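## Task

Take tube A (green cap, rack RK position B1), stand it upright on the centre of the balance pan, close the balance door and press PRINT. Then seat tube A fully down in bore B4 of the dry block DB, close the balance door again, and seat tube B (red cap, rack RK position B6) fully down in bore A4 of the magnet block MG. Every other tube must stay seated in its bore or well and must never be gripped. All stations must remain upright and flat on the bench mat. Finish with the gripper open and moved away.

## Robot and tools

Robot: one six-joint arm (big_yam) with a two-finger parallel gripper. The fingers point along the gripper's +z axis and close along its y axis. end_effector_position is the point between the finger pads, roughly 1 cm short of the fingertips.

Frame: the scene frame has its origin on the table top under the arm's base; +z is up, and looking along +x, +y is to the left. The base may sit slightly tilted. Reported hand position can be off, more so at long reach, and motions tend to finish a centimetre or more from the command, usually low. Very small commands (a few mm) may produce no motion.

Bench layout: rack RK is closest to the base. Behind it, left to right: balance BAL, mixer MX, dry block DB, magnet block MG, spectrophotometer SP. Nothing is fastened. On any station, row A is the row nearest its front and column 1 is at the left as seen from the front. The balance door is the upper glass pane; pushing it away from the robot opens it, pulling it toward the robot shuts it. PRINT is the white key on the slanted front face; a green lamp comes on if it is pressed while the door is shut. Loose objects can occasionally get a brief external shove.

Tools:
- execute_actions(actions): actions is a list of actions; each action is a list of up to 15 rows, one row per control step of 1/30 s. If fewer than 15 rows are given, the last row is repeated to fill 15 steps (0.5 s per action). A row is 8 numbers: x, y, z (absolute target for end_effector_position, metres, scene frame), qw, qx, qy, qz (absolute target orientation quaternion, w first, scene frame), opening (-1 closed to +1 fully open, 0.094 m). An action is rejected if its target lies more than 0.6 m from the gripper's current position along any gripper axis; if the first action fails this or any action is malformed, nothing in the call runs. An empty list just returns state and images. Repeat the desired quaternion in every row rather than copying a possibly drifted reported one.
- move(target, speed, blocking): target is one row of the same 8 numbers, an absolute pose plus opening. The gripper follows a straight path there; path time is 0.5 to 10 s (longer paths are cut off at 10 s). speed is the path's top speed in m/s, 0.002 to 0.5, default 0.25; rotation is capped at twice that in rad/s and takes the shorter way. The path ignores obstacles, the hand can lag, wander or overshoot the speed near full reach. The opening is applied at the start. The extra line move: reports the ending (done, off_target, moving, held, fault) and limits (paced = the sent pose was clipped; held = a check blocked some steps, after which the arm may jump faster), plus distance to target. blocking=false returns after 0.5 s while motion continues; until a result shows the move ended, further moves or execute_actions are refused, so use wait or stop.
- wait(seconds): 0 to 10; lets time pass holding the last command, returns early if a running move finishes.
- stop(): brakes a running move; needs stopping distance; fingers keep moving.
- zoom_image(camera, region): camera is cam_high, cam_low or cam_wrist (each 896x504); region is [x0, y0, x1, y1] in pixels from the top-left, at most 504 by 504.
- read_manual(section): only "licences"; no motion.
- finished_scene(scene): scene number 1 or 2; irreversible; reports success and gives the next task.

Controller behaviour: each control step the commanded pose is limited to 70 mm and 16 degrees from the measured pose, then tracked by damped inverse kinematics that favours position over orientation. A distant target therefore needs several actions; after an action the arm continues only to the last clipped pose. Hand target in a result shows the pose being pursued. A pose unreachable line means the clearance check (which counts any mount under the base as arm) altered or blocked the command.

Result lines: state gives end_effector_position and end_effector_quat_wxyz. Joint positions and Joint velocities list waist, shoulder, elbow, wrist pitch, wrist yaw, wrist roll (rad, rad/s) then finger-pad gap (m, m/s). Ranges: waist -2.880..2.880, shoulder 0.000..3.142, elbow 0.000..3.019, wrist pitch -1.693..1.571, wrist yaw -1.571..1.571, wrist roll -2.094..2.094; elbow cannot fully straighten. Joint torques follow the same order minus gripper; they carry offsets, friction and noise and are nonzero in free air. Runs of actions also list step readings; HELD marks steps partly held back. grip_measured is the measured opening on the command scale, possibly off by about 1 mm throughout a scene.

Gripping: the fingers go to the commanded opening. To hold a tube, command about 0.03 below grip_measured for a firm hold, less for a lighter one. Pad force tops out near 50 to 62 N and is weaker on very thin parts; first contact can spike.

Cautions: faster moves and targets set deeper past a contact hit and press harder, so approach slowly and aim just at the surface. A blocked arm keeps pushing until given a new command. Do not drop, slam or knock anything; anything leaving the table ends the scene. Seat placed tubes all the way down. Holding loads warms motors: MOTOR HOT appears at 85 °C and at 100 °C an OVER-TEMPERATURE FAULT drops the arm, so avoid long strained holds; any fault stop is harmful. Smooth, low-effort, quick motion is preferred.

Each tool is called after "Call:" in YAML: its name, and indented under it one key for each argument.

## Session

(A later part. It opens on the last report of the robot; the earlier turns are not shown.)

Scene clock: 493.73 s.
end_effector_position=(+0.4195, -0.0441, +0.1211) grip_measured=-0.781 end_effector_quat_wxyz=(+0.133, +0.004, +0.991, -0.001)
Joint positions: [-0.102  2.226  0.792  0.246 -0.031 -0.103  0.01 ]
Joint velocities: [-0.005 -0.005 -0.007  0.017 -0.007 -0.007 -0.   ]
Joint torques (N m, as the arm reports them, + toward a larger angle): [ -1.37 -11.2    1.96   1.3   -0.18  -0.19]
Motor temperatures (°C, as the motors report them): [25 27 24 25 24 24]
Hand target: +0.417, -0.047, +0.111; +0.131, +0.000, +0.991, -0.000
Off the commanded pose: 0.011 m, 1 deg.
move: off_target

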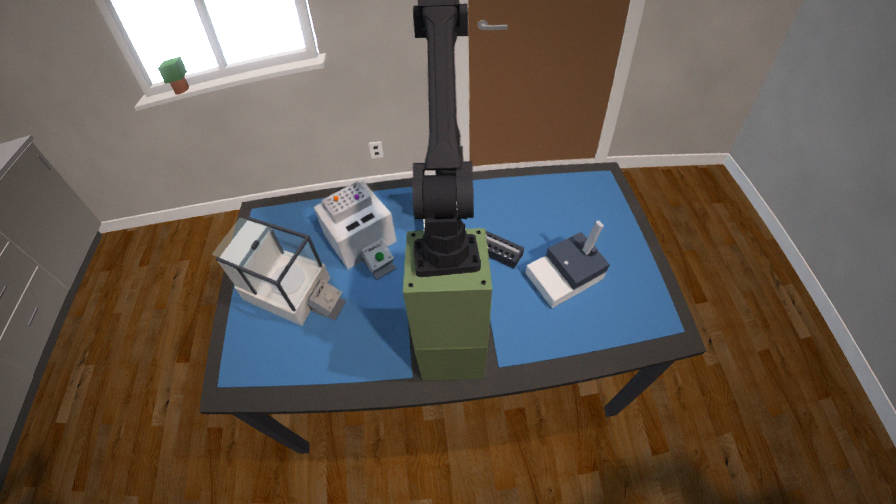

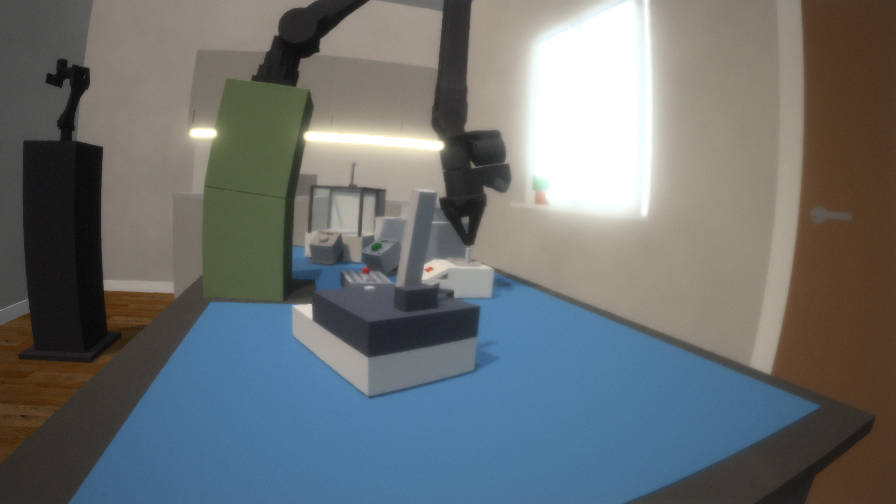

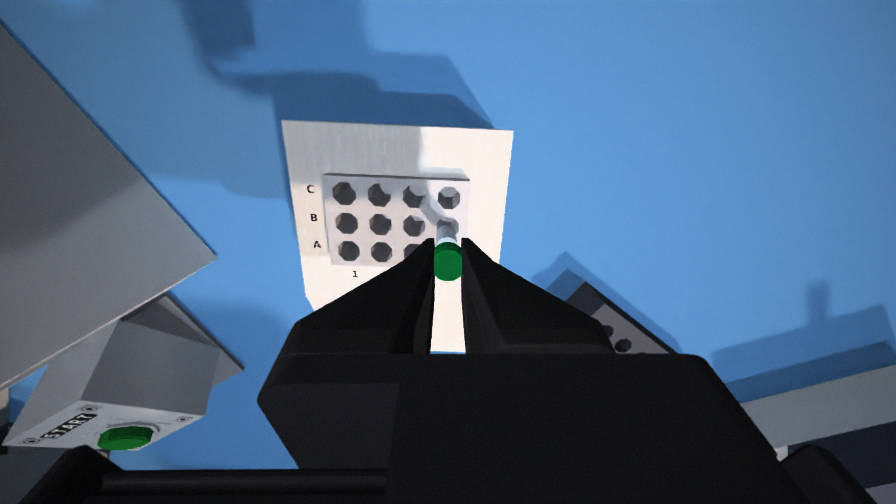

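Call:
execute_actions:
  actions:
    - [[0.417,-0.0475,0.111,0.1305,0,0.9914,0,-0.8],[0.417,-0.048,0.111,0.1305,0,0.9914,0,-0.8],[0.417,-0.0485,0.111,0.1305,0,0.9914,0,-0.8],[0.417,-0.049,0.111,0.1305,0,0.9914,0,-0.8],[0.417,-0.049,0.110,0.1305,0,0.9914,0,-0.8],[0.417,-0.049,0.109,0.1305,0,0.9914,0,-0.8],[0.4165,-0.049,0.108,0.1305,0,0.9914,0,-0.8],[0.4165,-0.049,0.107,0.1305,0,0.9914,0,-0.8],[0.416,-0.049,0.106,0.1305,0,0.9914,0,-0.8],[0.416,-0.049,0.105,0.1305,0,0.9914,0,-0.8],[0.416,-0.049,0.104,0.1305,0,0.9914,0,-0.8]]

Call:
zoom_image:
  camera: "cam_wrist"
  region: [320,140,520,300]

Call:
zoom_image:
  camera: "cam_low"
  region: [430,220,510,290]

Scene clock: 509.63 s.
end_effector_position=(+0.4195, -0.0457, +0.1157) grip_measured=-0.781 end_effector_quat_wxyz=(+0.134, +0.003, +0.991, +0.001)
Joint positions: [-0.107  2.244  0.799  0.259 -0.035 -0.108  0.01 ]
Joint velocities: [ 0.005  0.044  0.007  0.002  0.051 -0.037 -0.   ]
Joint torques (N m, as the arm reports them, + toward a larger angle): [ -1.27 -11.31   1.94   1.45  -0.12  -0.19]
Motor temperatures (°C, as the motors report them): [25 27 24 25 24 24]
Hand target: +0.416, -0.049, +0.104; +0.130, -0.000, +0.991, -0.000
Off the commanded pose: 0.013 m, 1 deg.
Step readings (end_effector_position):
0: (+0.4195, -0.0441, +0.1211)
1: (+0.4195, -0.0440, +0.1211)
2: (+0.4195, -0.0441, +0.1211)
4: (+0.4195, -0.0443, +0.1211)
8: (+0.4197, -0.0456, +0.1207)
15: end_effector_position above

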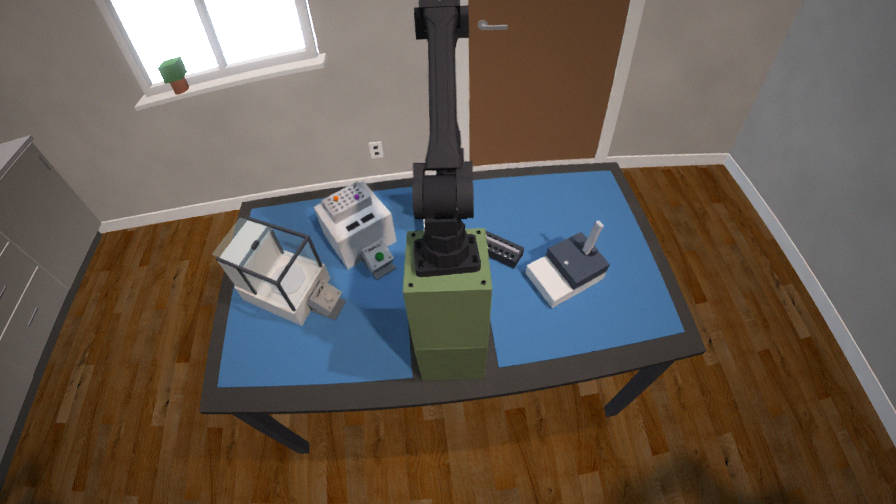

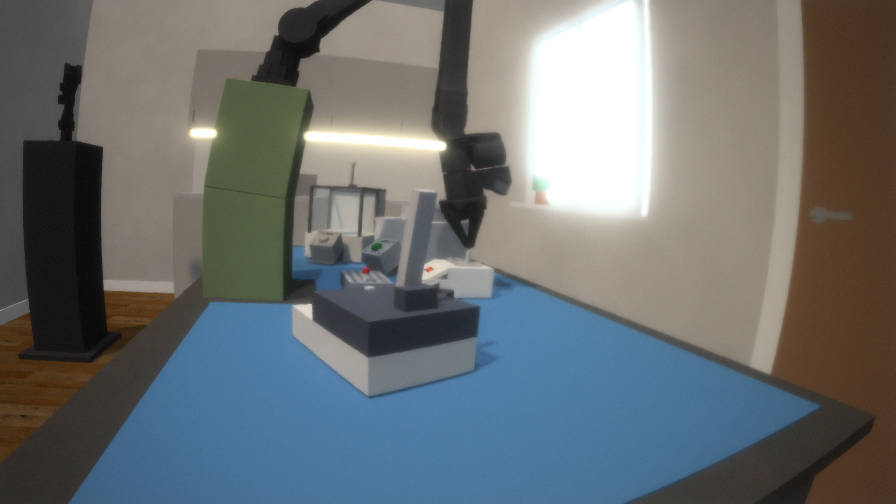

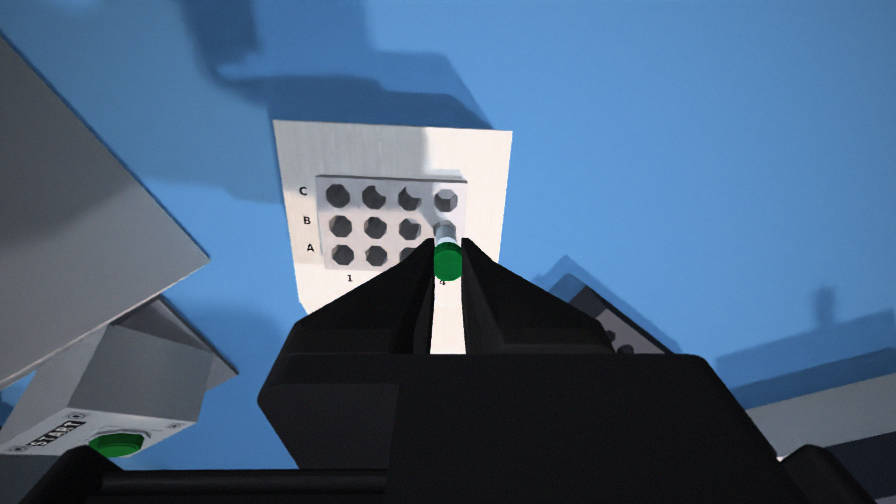

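Region (320, 140, 520, 300) of cam_wrist's 896x504 image, scaled by 2.520, with more detail than that image has; it fills the top 403 rows of this view, and the rest is white.

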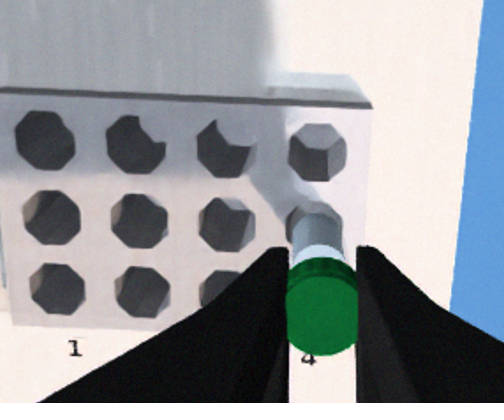

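Region (430, 220, 510, 290) of cam_low's 896x504 image, scaled by 6.300, with more detail than that image has; it fills the top 441 rows of this view, and the rest is white.

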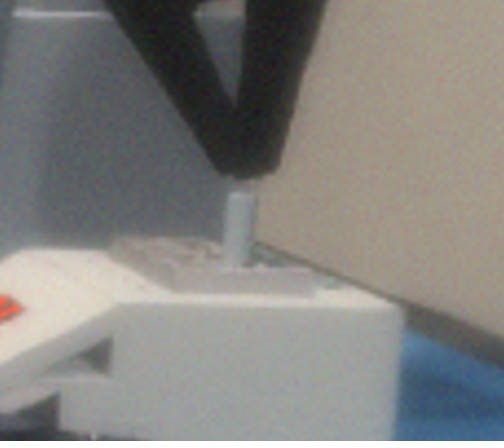

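Aligned. Continue down.

Call:
execute_actions:
  actions:
    - [[0.416,-0.049,0.103,0.1305,0,0.9914,0,-0.8],[0.416,-0.049,0.102,0.1305,0,0.9914,0,-0.8],[0.416,-0.049,0.101,0.1305,0,0.9914,0,-0.8],[0.4157,-0.049,0.100,0.1305,0,0.9914,0,-0.8],[0.4157,-0.049,0.099,0.1305,0,0.9914,0,-0.8],[0.4154,-0.049,0.098,0.1305,0,0.9914,0,-0.8],[0.4154,-0.049,0.097,0.1305,0,0.9914,0,-0.8],[0.415,-0.049,0.096,0.1305,0,0.9914,0,-0.8],[0.415,-0.049,0.095,0.1305,0,0.9914,0,-0.8],[0.415,-0.049,0.094,0.1305,0,0.9914,0,-0.8],[0.415,-0.049,0.093,0.1305,0,0.9914,0,-0.8],[0.415,-0.049,0.092,0.1305,0,0.9914,0,-0.8]]

Call:
zoom_image:
  camera: "cam_wrist"
  region: [320,140,520,300]

Call:
zoom_image:
  camera: "cam_low"
  region: [430,220,510,290]

Scene clock: 522.43 s.
end_effector_position=(+0.4199, -0.0455, +0.1036) grip_measured=-0.781 end_effector_quat_wxyz=(+0.135, +0.003, +0.991, +0.001)
Joint positions: [-0.107  2.282  0.816  0.282 -0.037 -0.109  0.01 ]
Joint velocities: [-0.005  0.034 -0.002  0.012 -0.022  0.037  0.001]
Joint torques (N m, as the arm reports them, + toward a larger angle): [ -1.41 -11.15   1.46   1.31  -0.03  -0.18]
Motor temperatures (°C, as the motors report them): [25 27 24 25 24 24]
Hand target: +0.415, -0.049, +0.092; +0.131, +0.000, +0.991, +0.000
Off the commanded pose: 0.013 m, 1 deg.
Step readings (end_effector_position):
0: (+0.4200, -0.0458, +0.1150)
1: (+0.4200, -0.0458, +0.1150)
2: (+0.4200, -0.0458, +0.1149)
4: (+0.4202, -0.0458, +0.1142)
8: (+0.4197, -0.0457, +0.1103)
15: end_effector_position above

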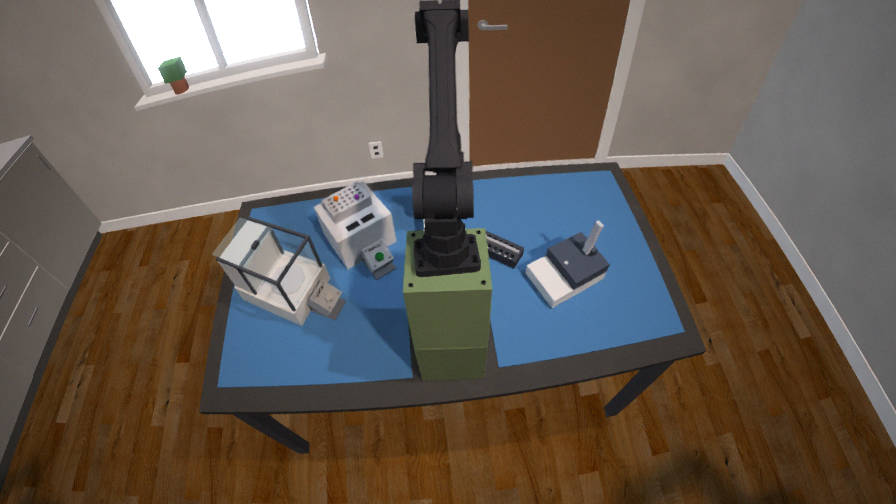

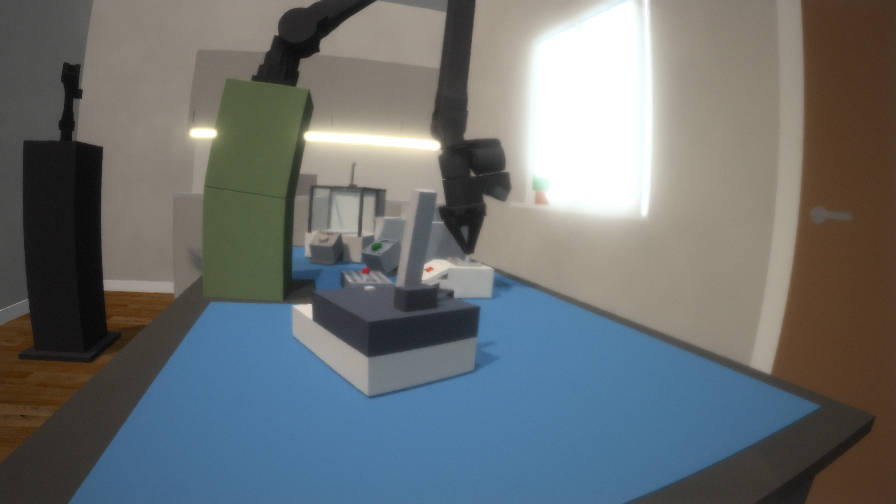

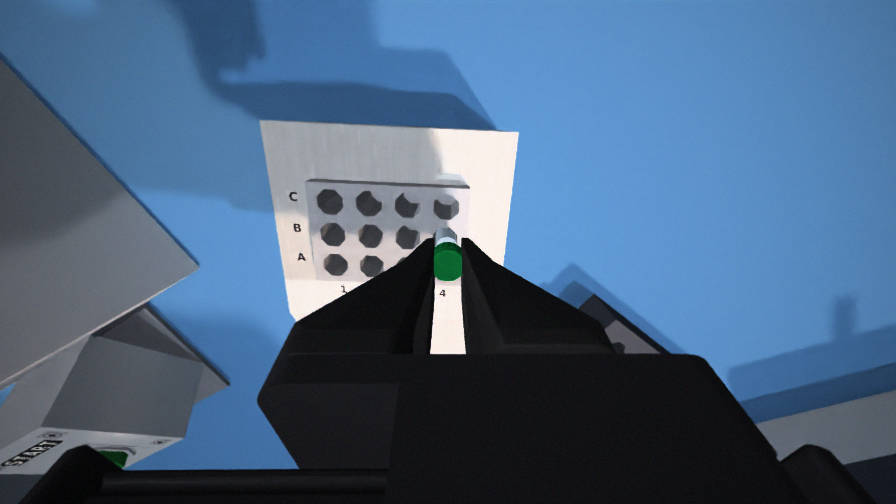

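Region (320, 140, 520, 300) of cam_wrist's 896x504 image, scaled by 2.520, with more detail than that image has; it fills the top 403 rows of this view, and the rest is white.

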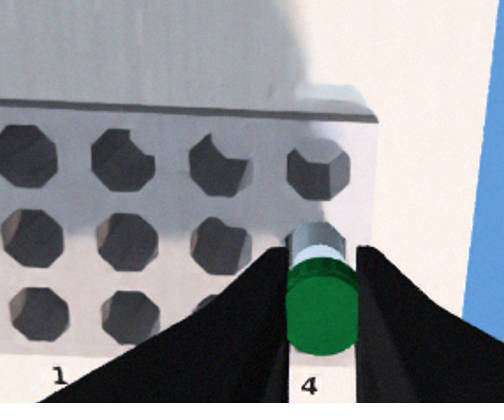

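Region (430, 220, 510, 290) of cam_low's 896x504 image, scaled by 6.300, with more detail than that image has; it fills the top 441 rows of this view, and the rest is white.

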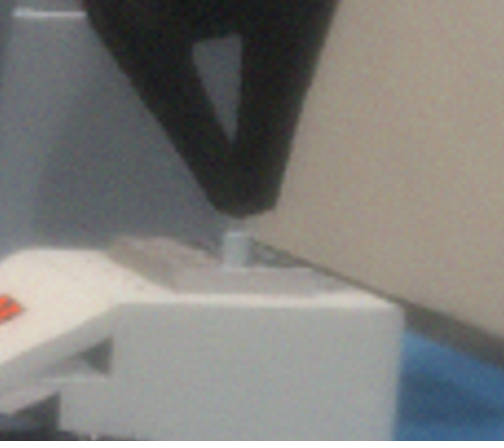

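Call:
execute_actions:
  actions:
    - [[0.4147,-0.049,0.091,0.13,0,0.9914,0,-0.8],[0.4144,-0.049,0.090,0.1295,0,0.9914,0,-0.8],[0.4141,-0.049,0.089,0.129,0,0.9914,0,-0.8],[0.4138,-0.049,0.088,0.1285,0,0.9914,0,-0.8],[0.4135,-0.049,0.087,0.128,0,0.9914,0,-0.8],[0.4132,-0.049,0.086,0.1275,0,0.9914,0,-0.8],[0.4129,-0.049,0.085,0.127,0,0.9914,0,-0.8],[0.4126,-0.049,0.084,0.127,0,0.9914,0,-0.8],[0.4123,-0.049,0.083,0.127,0,0.9914,0,-0.8],[0.412,-0.049,0.082,0.127,0,0.9914,0,-0.8],[0.412,-0.049,0.081,0.127,0,0.9914,0,-0.8]]

Call:
zoom_image:
  camera: "cam_low"
  region: [430,220,510,290]

Scene clock: 535.77 s.
end_effector_position=(+0.4197, -0.0452, +0.0935) grip_measured=-0.781 end_effector_quat_wxyz=(+0.135, +0.003, +0.991, +0.002)
Joint positions: [-0.107  2.313  0.831  0.296 -0.039 -0.109  0.01 ]
Joint velocities: [-0.005  0.005  0.012  0.012 -0.022  0.037  0.001]
Joint torques (N m, as the arm reports them, + toward a larger angle): [ -1.36 -11.67   1.21   1.26   0.03  -0.19]
Motor temperatures (°C, as the motors report them): [25 27 24 25 24 24]
Hand target: +0.412, -0.049, +0.081; +0.127, +0.000, +0.992, +0.000
Off the commanded pose: 0.015 m, 1 deg.
Step readings (end_effector_position):
0: (+0.4198, -0.0455, +0.1032)
1: (+0.4198, -0.0455, +0.1032)
2: (+0.4196, -0.0455, +0.1030)
4: (+0.4198, -0.0455, +0.1026)
8: (+0.4198, -0.0454, +0.0991)
15: end_effector_position above

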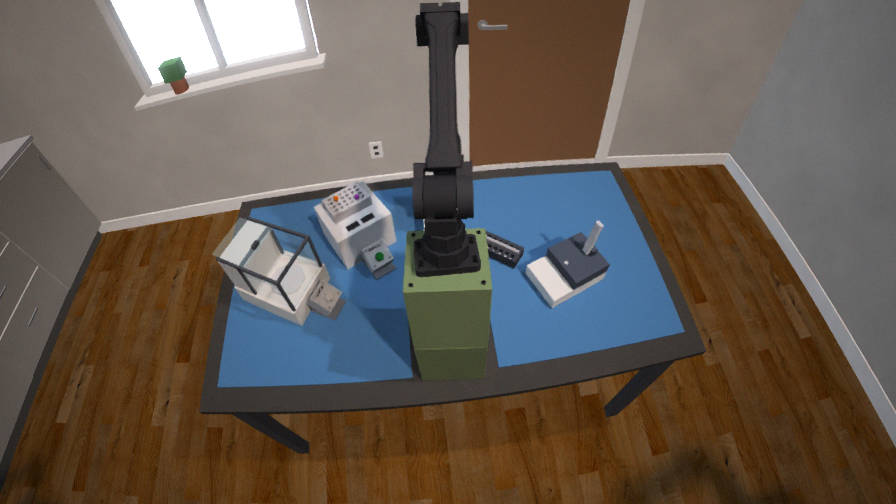

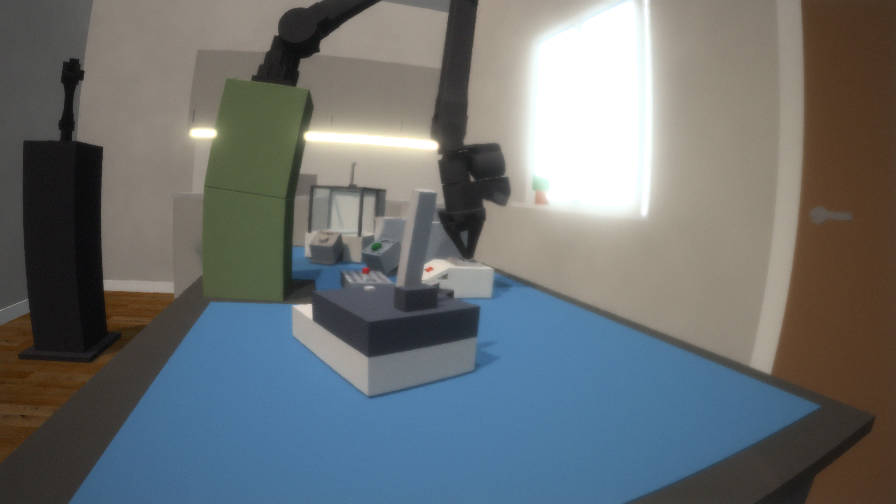

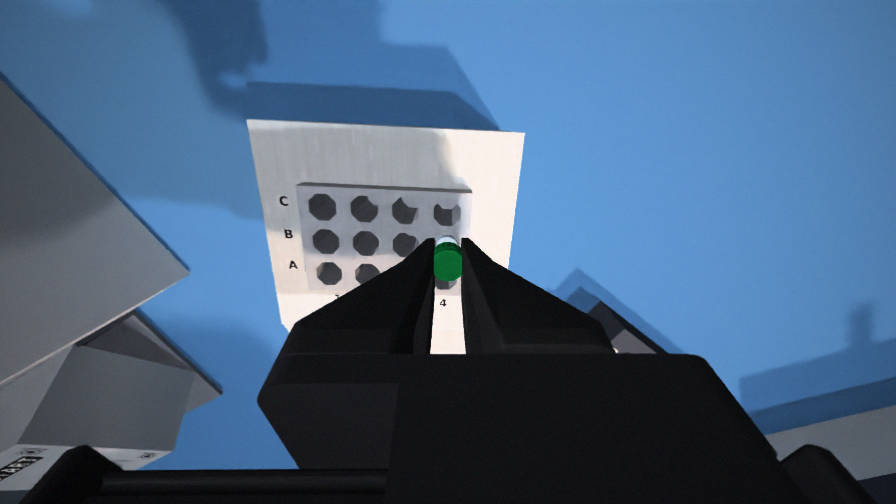

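Region (430, 220, 510, 290) of cam_low's 896x504 image, scaled by 6.300, with more detail than that image has; it fills the top 441 rows of this view, and the rest is white.

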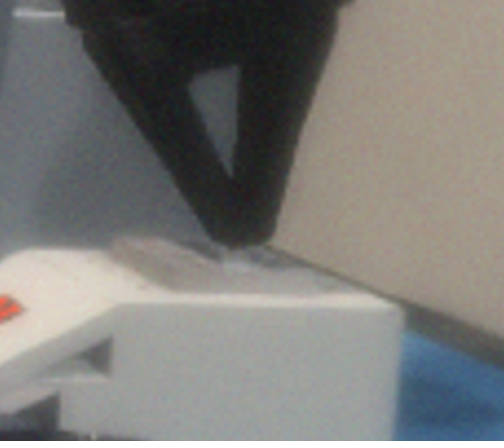

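Call:
execute_actions:
  actions:
    - [[0.412,-0.049,0.080,0.127,0,0.9914,0,-0.8],[0.412,-0.049,0.079,0.127,0,0.9914,0,-0.8],[0.412,-0.049,0.078,0.127,0,0.9914,0,-0.8],[0.412,-0.049,0.077,0.127,0,0.9914,0,-0.8],[0.412,-0.049,0.076,0.127,0,0.9914,0,-0.8],[0.412,-0.049,0.075,0.127,0,0.9914,0,-0.8]]

Call:
zoom_image:
  camera: "cam_low"
  region: [430,220,510,290]

Scene clock: 541.47 s.
end_effector_position=(+0.4199, -0.0451, +0.0900) grip_measured=-0.781 end_effector_quat_wxyz=(+0.136, +0.002, +0.991, +0.003)
Joint positions: [-0.107  2.324  0.835  0.305 -0.04  -0.109  0.01 ]
Joint velocities: [-0.015 -0.015 -0.007 -0.007  0.051  0.037 -0.001]
Joint torques (N m, as the arm reports them, + toward a larger angle): [ -1.42 -10.72   1.51   1.31   0.05  -0.18]
Motor temperatures (°C, as the motors report them): [25 27 24 25 24 24]
Hand target: +0.411, -0.049, +0.076; +0.127, +0.000, +0.992, +0.000
Off the commanded pose: 0.017 m, 1 deg.
Step readings (end_effector_position):
0: (+0.4197, -0.0452, +0.0935)
1: (+0.4197, -0.0452, +0.0935)
2: (+0.4197, -0.0453, +0.0934)
4: (+0.4199, -0.0452, +0.0928)
8: (+0.4198, -0.0451, +0.0900)
15: end_effector_position above

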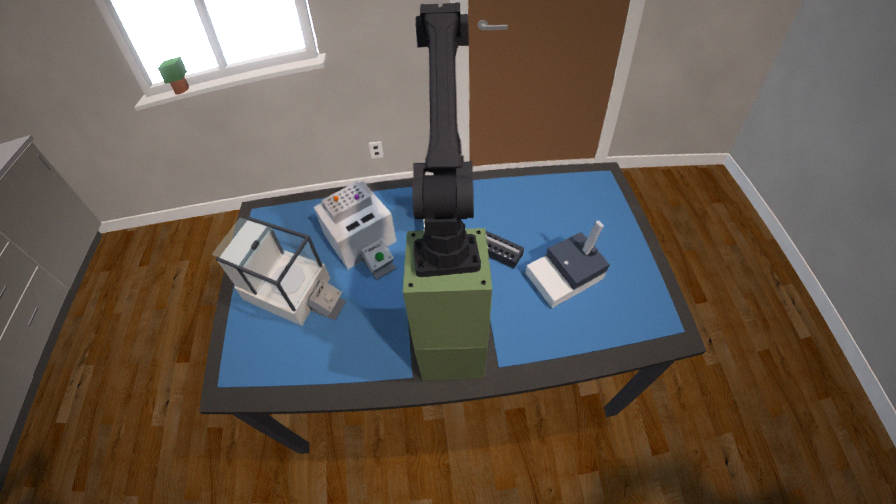

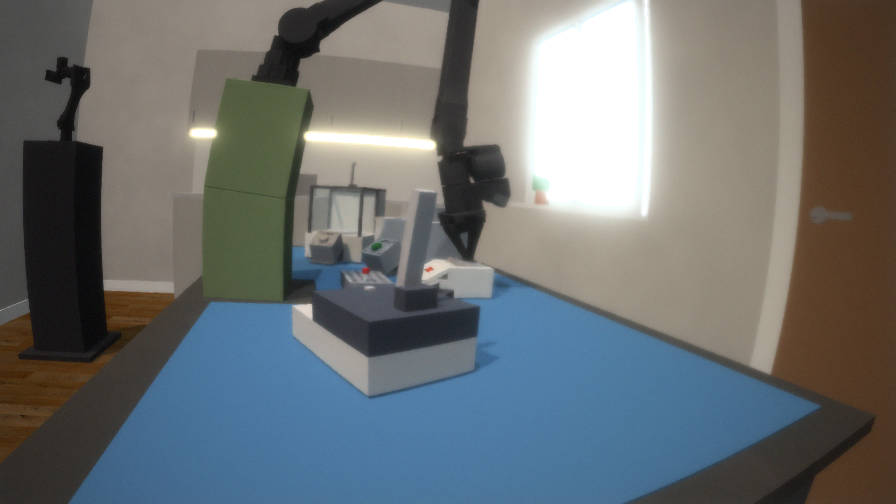

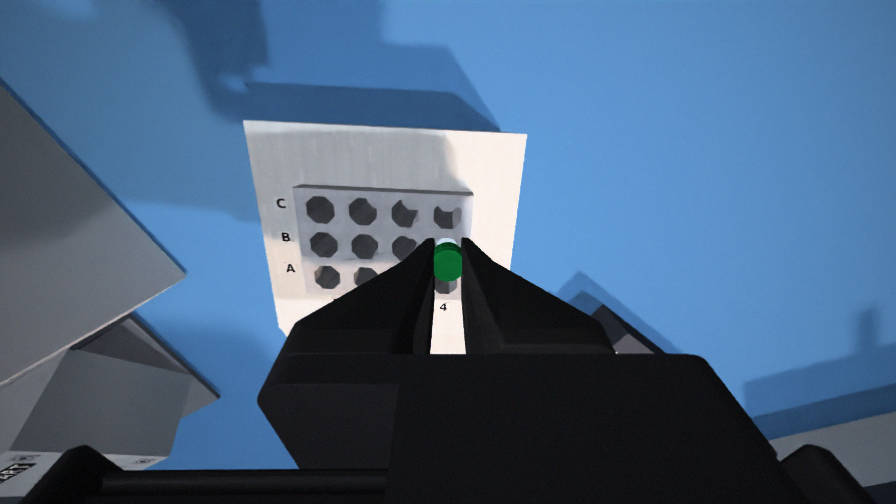

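Region (430, 220, 510, 290) of cam_low's 896x504 image, scaled by 6.300, with more detail than that image has; it fills the top 441 rows of this view, and the rest is white.

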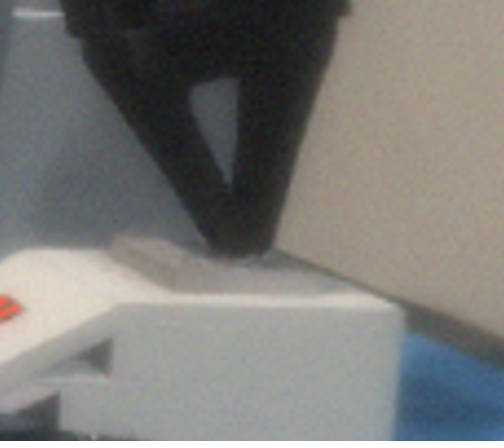

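Call:
execute_actions:
  actions:
    - [[0.412,-0.049,0.074,0.127,0,0.9914,0,-0.8],[0.412,-0.049,0.073,0.127,0,0.9914,0,-0.8],[0.412,-0.049,0.072,0.127,0,0.9914,0,-0.8],[0.412,-0.049,0.071,0.127,0,0.9914,0,-0.8],[0.412,-0.049,0.070,0.127,0,0.9914,0,-0.8],[0.412,-0.049,0.069,0.127,0,0.9914,0,-0.8]]
    - [[0.414,-0.048,0.08,0.127,0,0.9914,0,-0.8],[0.414,-0.048,0.082,0.127,0,0.9914,0,-0.8],[0.414,-0.048,0.082,0.127,0,0.9914,0,-0.8],[0.414,-0.048,0.082,0.127,0,0.9914,0,-0.7],[0.414,-0.048,0.082,0.127,0,0.9914,0,-0.6],[0.414,-0.048,0.082,0.127,0,0.9914,0,-0.5]]

Call:
move:
  target: [0.416,-0.045,0.125,0.1305,0,0.9914,0,-0.5]
  speed: 0.05

Call:
zoom_image:
  camera: "cam_low"
  region: [430,220,510,290]

Scene clock: 553.73 s.
end_effector_position=(+0.4212, -0.0455, +0.0900) grip_measured=-0.502 end_effector_quat_wxyz=(+0.138, +0.003, +0.990, +0.002)
Joint positions: [-0.108  2.325  0.837  0.308 -0.04  -0.109  0.023]
Joint velocities: [-0.005 -0.005 -0.012  0.002 -0.081  0.037  0.   ]
Joint torques (N m, as the arm reports them, + toward a larger angle): [ -1.12 -12.3    0.97   0.53   0.07  -0.15]
Motor temperatures (°C, as the motors report them): [25 27 24 25 24 24]
Hand target: +0.414, -0.048, +0.082; +0.127, +0.000, +0.992, +0.000
Off the commanded pose: 0.011 m, 1 deg.
Step readings (end_effector_position; steps 1 to 15: 1st action; 16 to 30: 2nd action):
0: (+0.4199, -0.0451, +0.0900)
1: (+0.4199, -0.0451, +0.0900)
2: (+0.4199, -0.0451, +0.0900)
4: (+0.4201, -0.0451, +0.0901)
8: (+0.4203, -0.0451, +0.0899)
15: (+0.4203, -0.0451, +0.0899)
16: (+0.4203, -0.0451, +0.0899)
17: (+0.4203, -0.0451, +0.0899)
19: (+0.4203, -0.0451, +0.0899)
23: (+0.4212, -0.0455, +0.0900)
30: end_effector_position above

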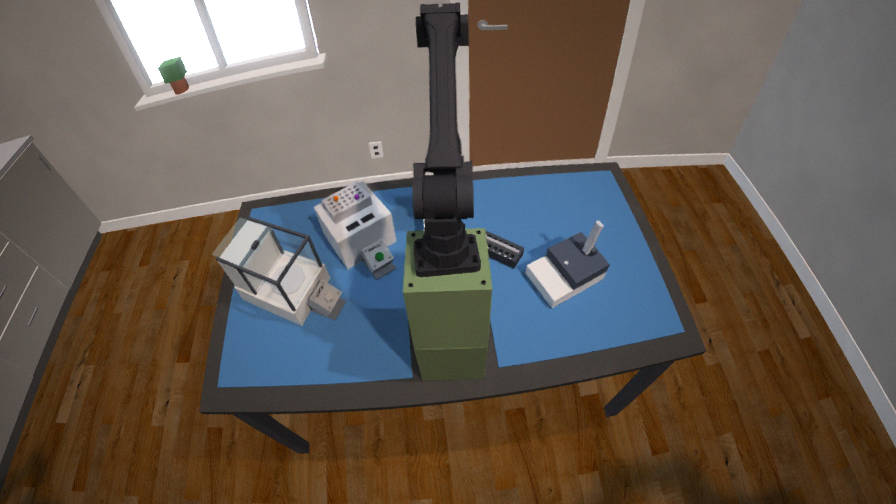

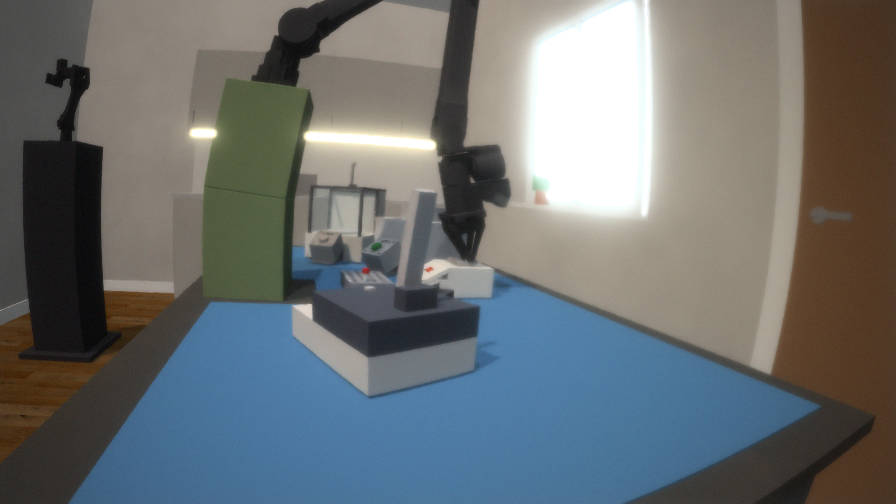

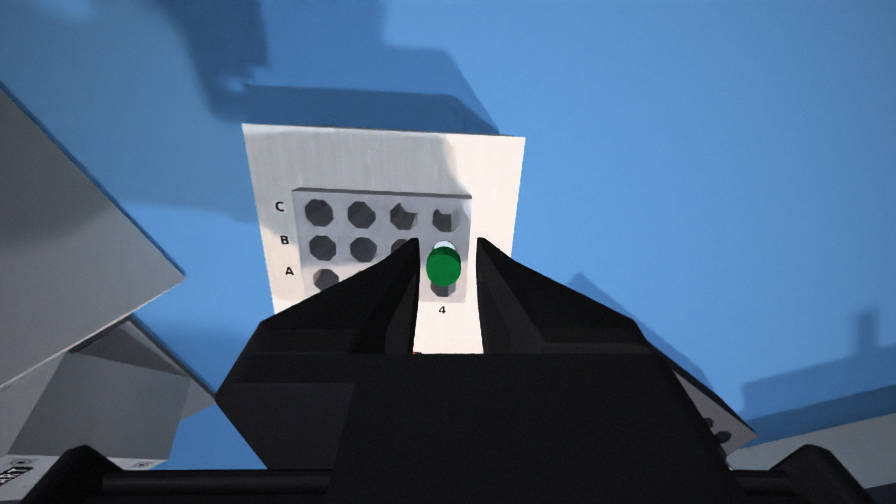

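Scene clock: 554.73 s.
end_effector_position=(+0.4169, -0.0452, +0.1206) grip_measured=-0.502 end_effector_quat_wxyz=(+0.132, +0.003, +0.991, +0.002)
Joint positions: [-0.108  2.228  0.787  0.249 -0.038 -0.109  0.023]
Joint velocities: [-0.015 -0.005  0.002 -0.002  0.037 -0.051 -0.001]
Joint torques (N m, as the arm reports them, + toward a larger angle): [ -0.51 -14.55   0.41   0.31   0.08  -0.09]
Motor temperatures (°C, as the motors report them): [25 27 24 25 24 24]
Hand target: +0.416, -0.045, +0.125; +0.131, +0.000, +0.991, -0.000
Off the commanded pose: 0.004 m, 0 deg.
move: done

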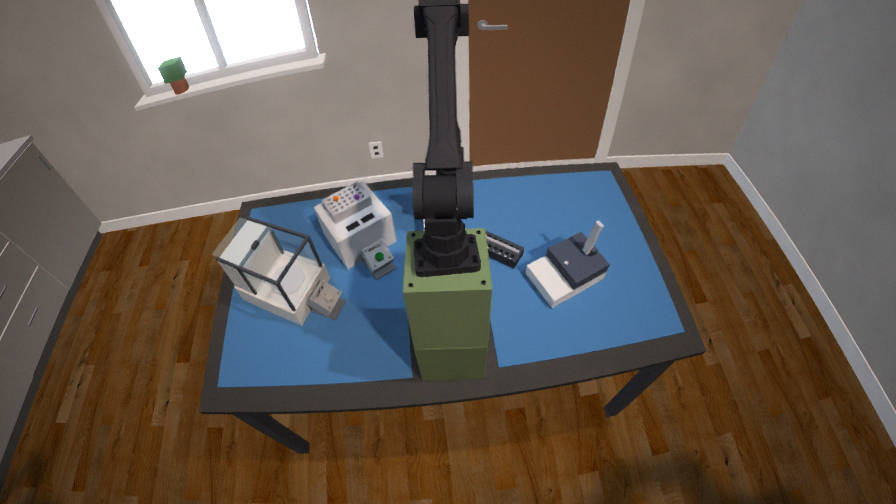

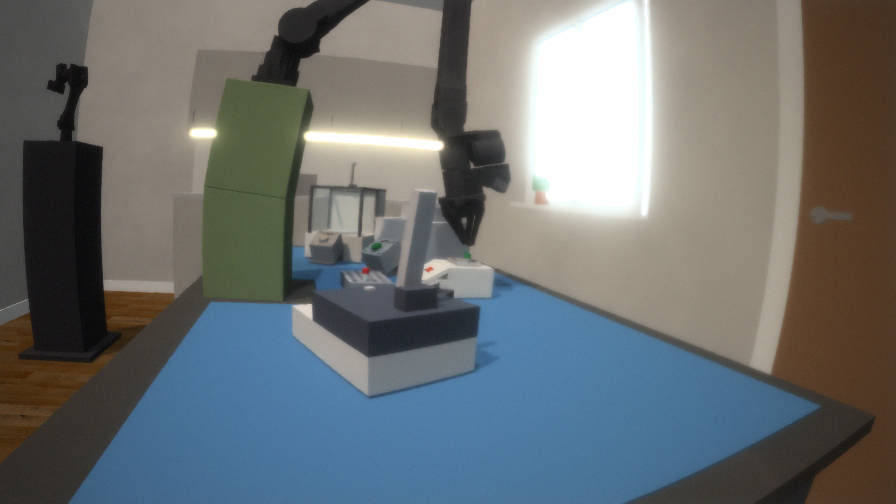

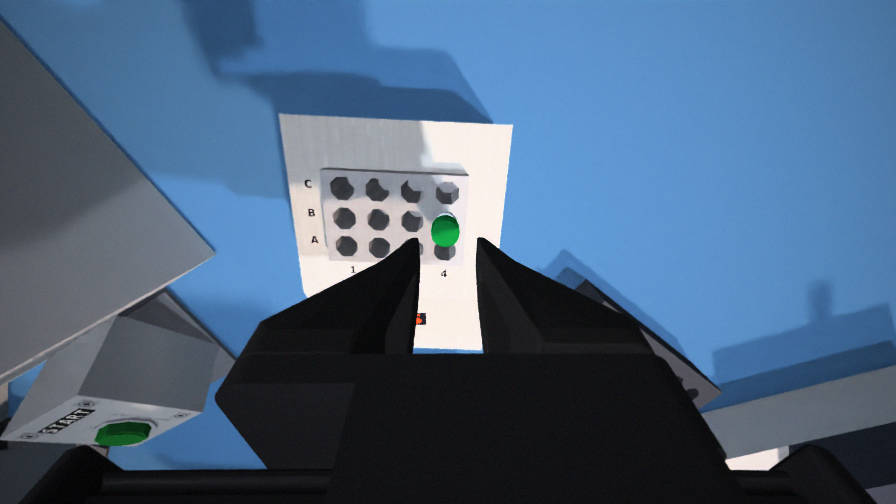

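Region (430, 220, 510, 290) of cam_low's 896x504 image, scaled by 6.300, with more detail than that image has; it fills the top 441 rows of this view, and the rest is white.

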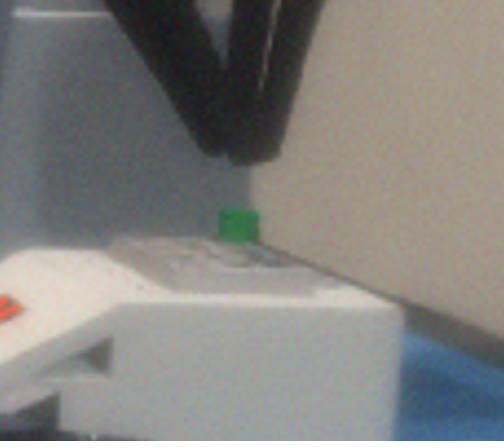

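Call:
move:
  target: [0.413,-0.045,0.082,0.1305,0,0.9914,0,-1]
  speed: 0.025

Call:
zoom_image:
  camera: "cam_low"
  region: [430,220,510,290]

Scene clock: 560.73 s.
end_effector_position=(+0.4201, -0.0457, +0.1038) grip_measured=-0.986 end_effector_quat_wxyz=(+0.140, +0.003, +0.990, +0.001)
Joint positions: [-0.108  2.283  0.811  0.296 -0.037 -0.109  0.001]
Joint velocities: [-0.015 -0.005  0.002 -0.007  0.066 -0.007  0.   ]
Joint torques (N m, as the arm reports them, + toward a larger angle): [-0.66 -9.27  2.5   1.69  0.05 -0.1 ]
Motor temperatures (°C, as the motors report them): [25 27 24 25 24 24]
Hand target: +0.412, -0.045, +0.083; +0.130, +0.000, +0.991, +0.000
Off the commanded pose: 0.023 m, 1 deg.
move: off_target

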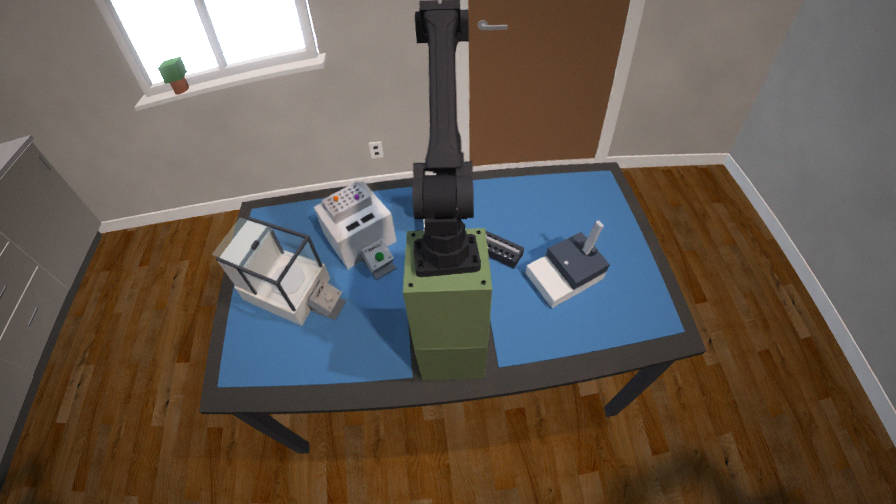

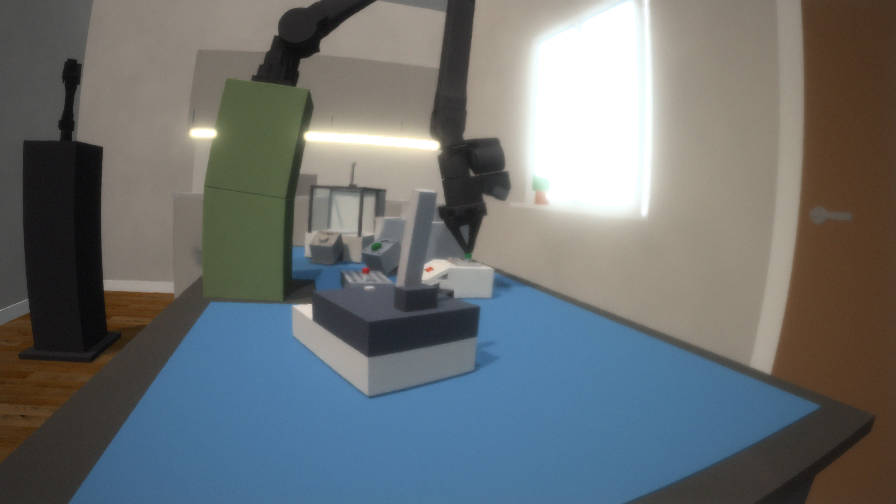

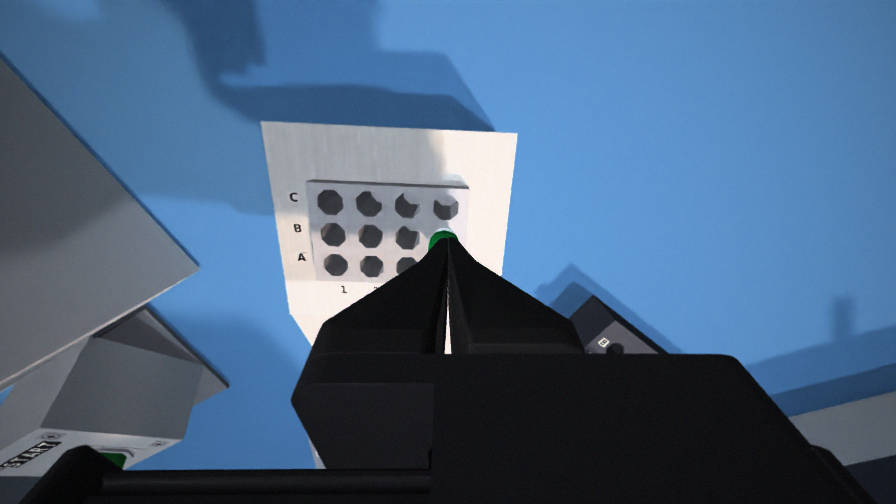

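Region (430, 220, 510, 290) of cam_low's 896x504 image, scaled by 6.300, with more detail than that image has; it fills the top 441 rows of this view, and the rest is white.

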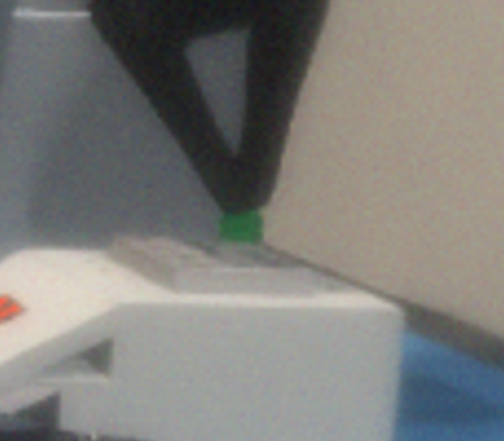

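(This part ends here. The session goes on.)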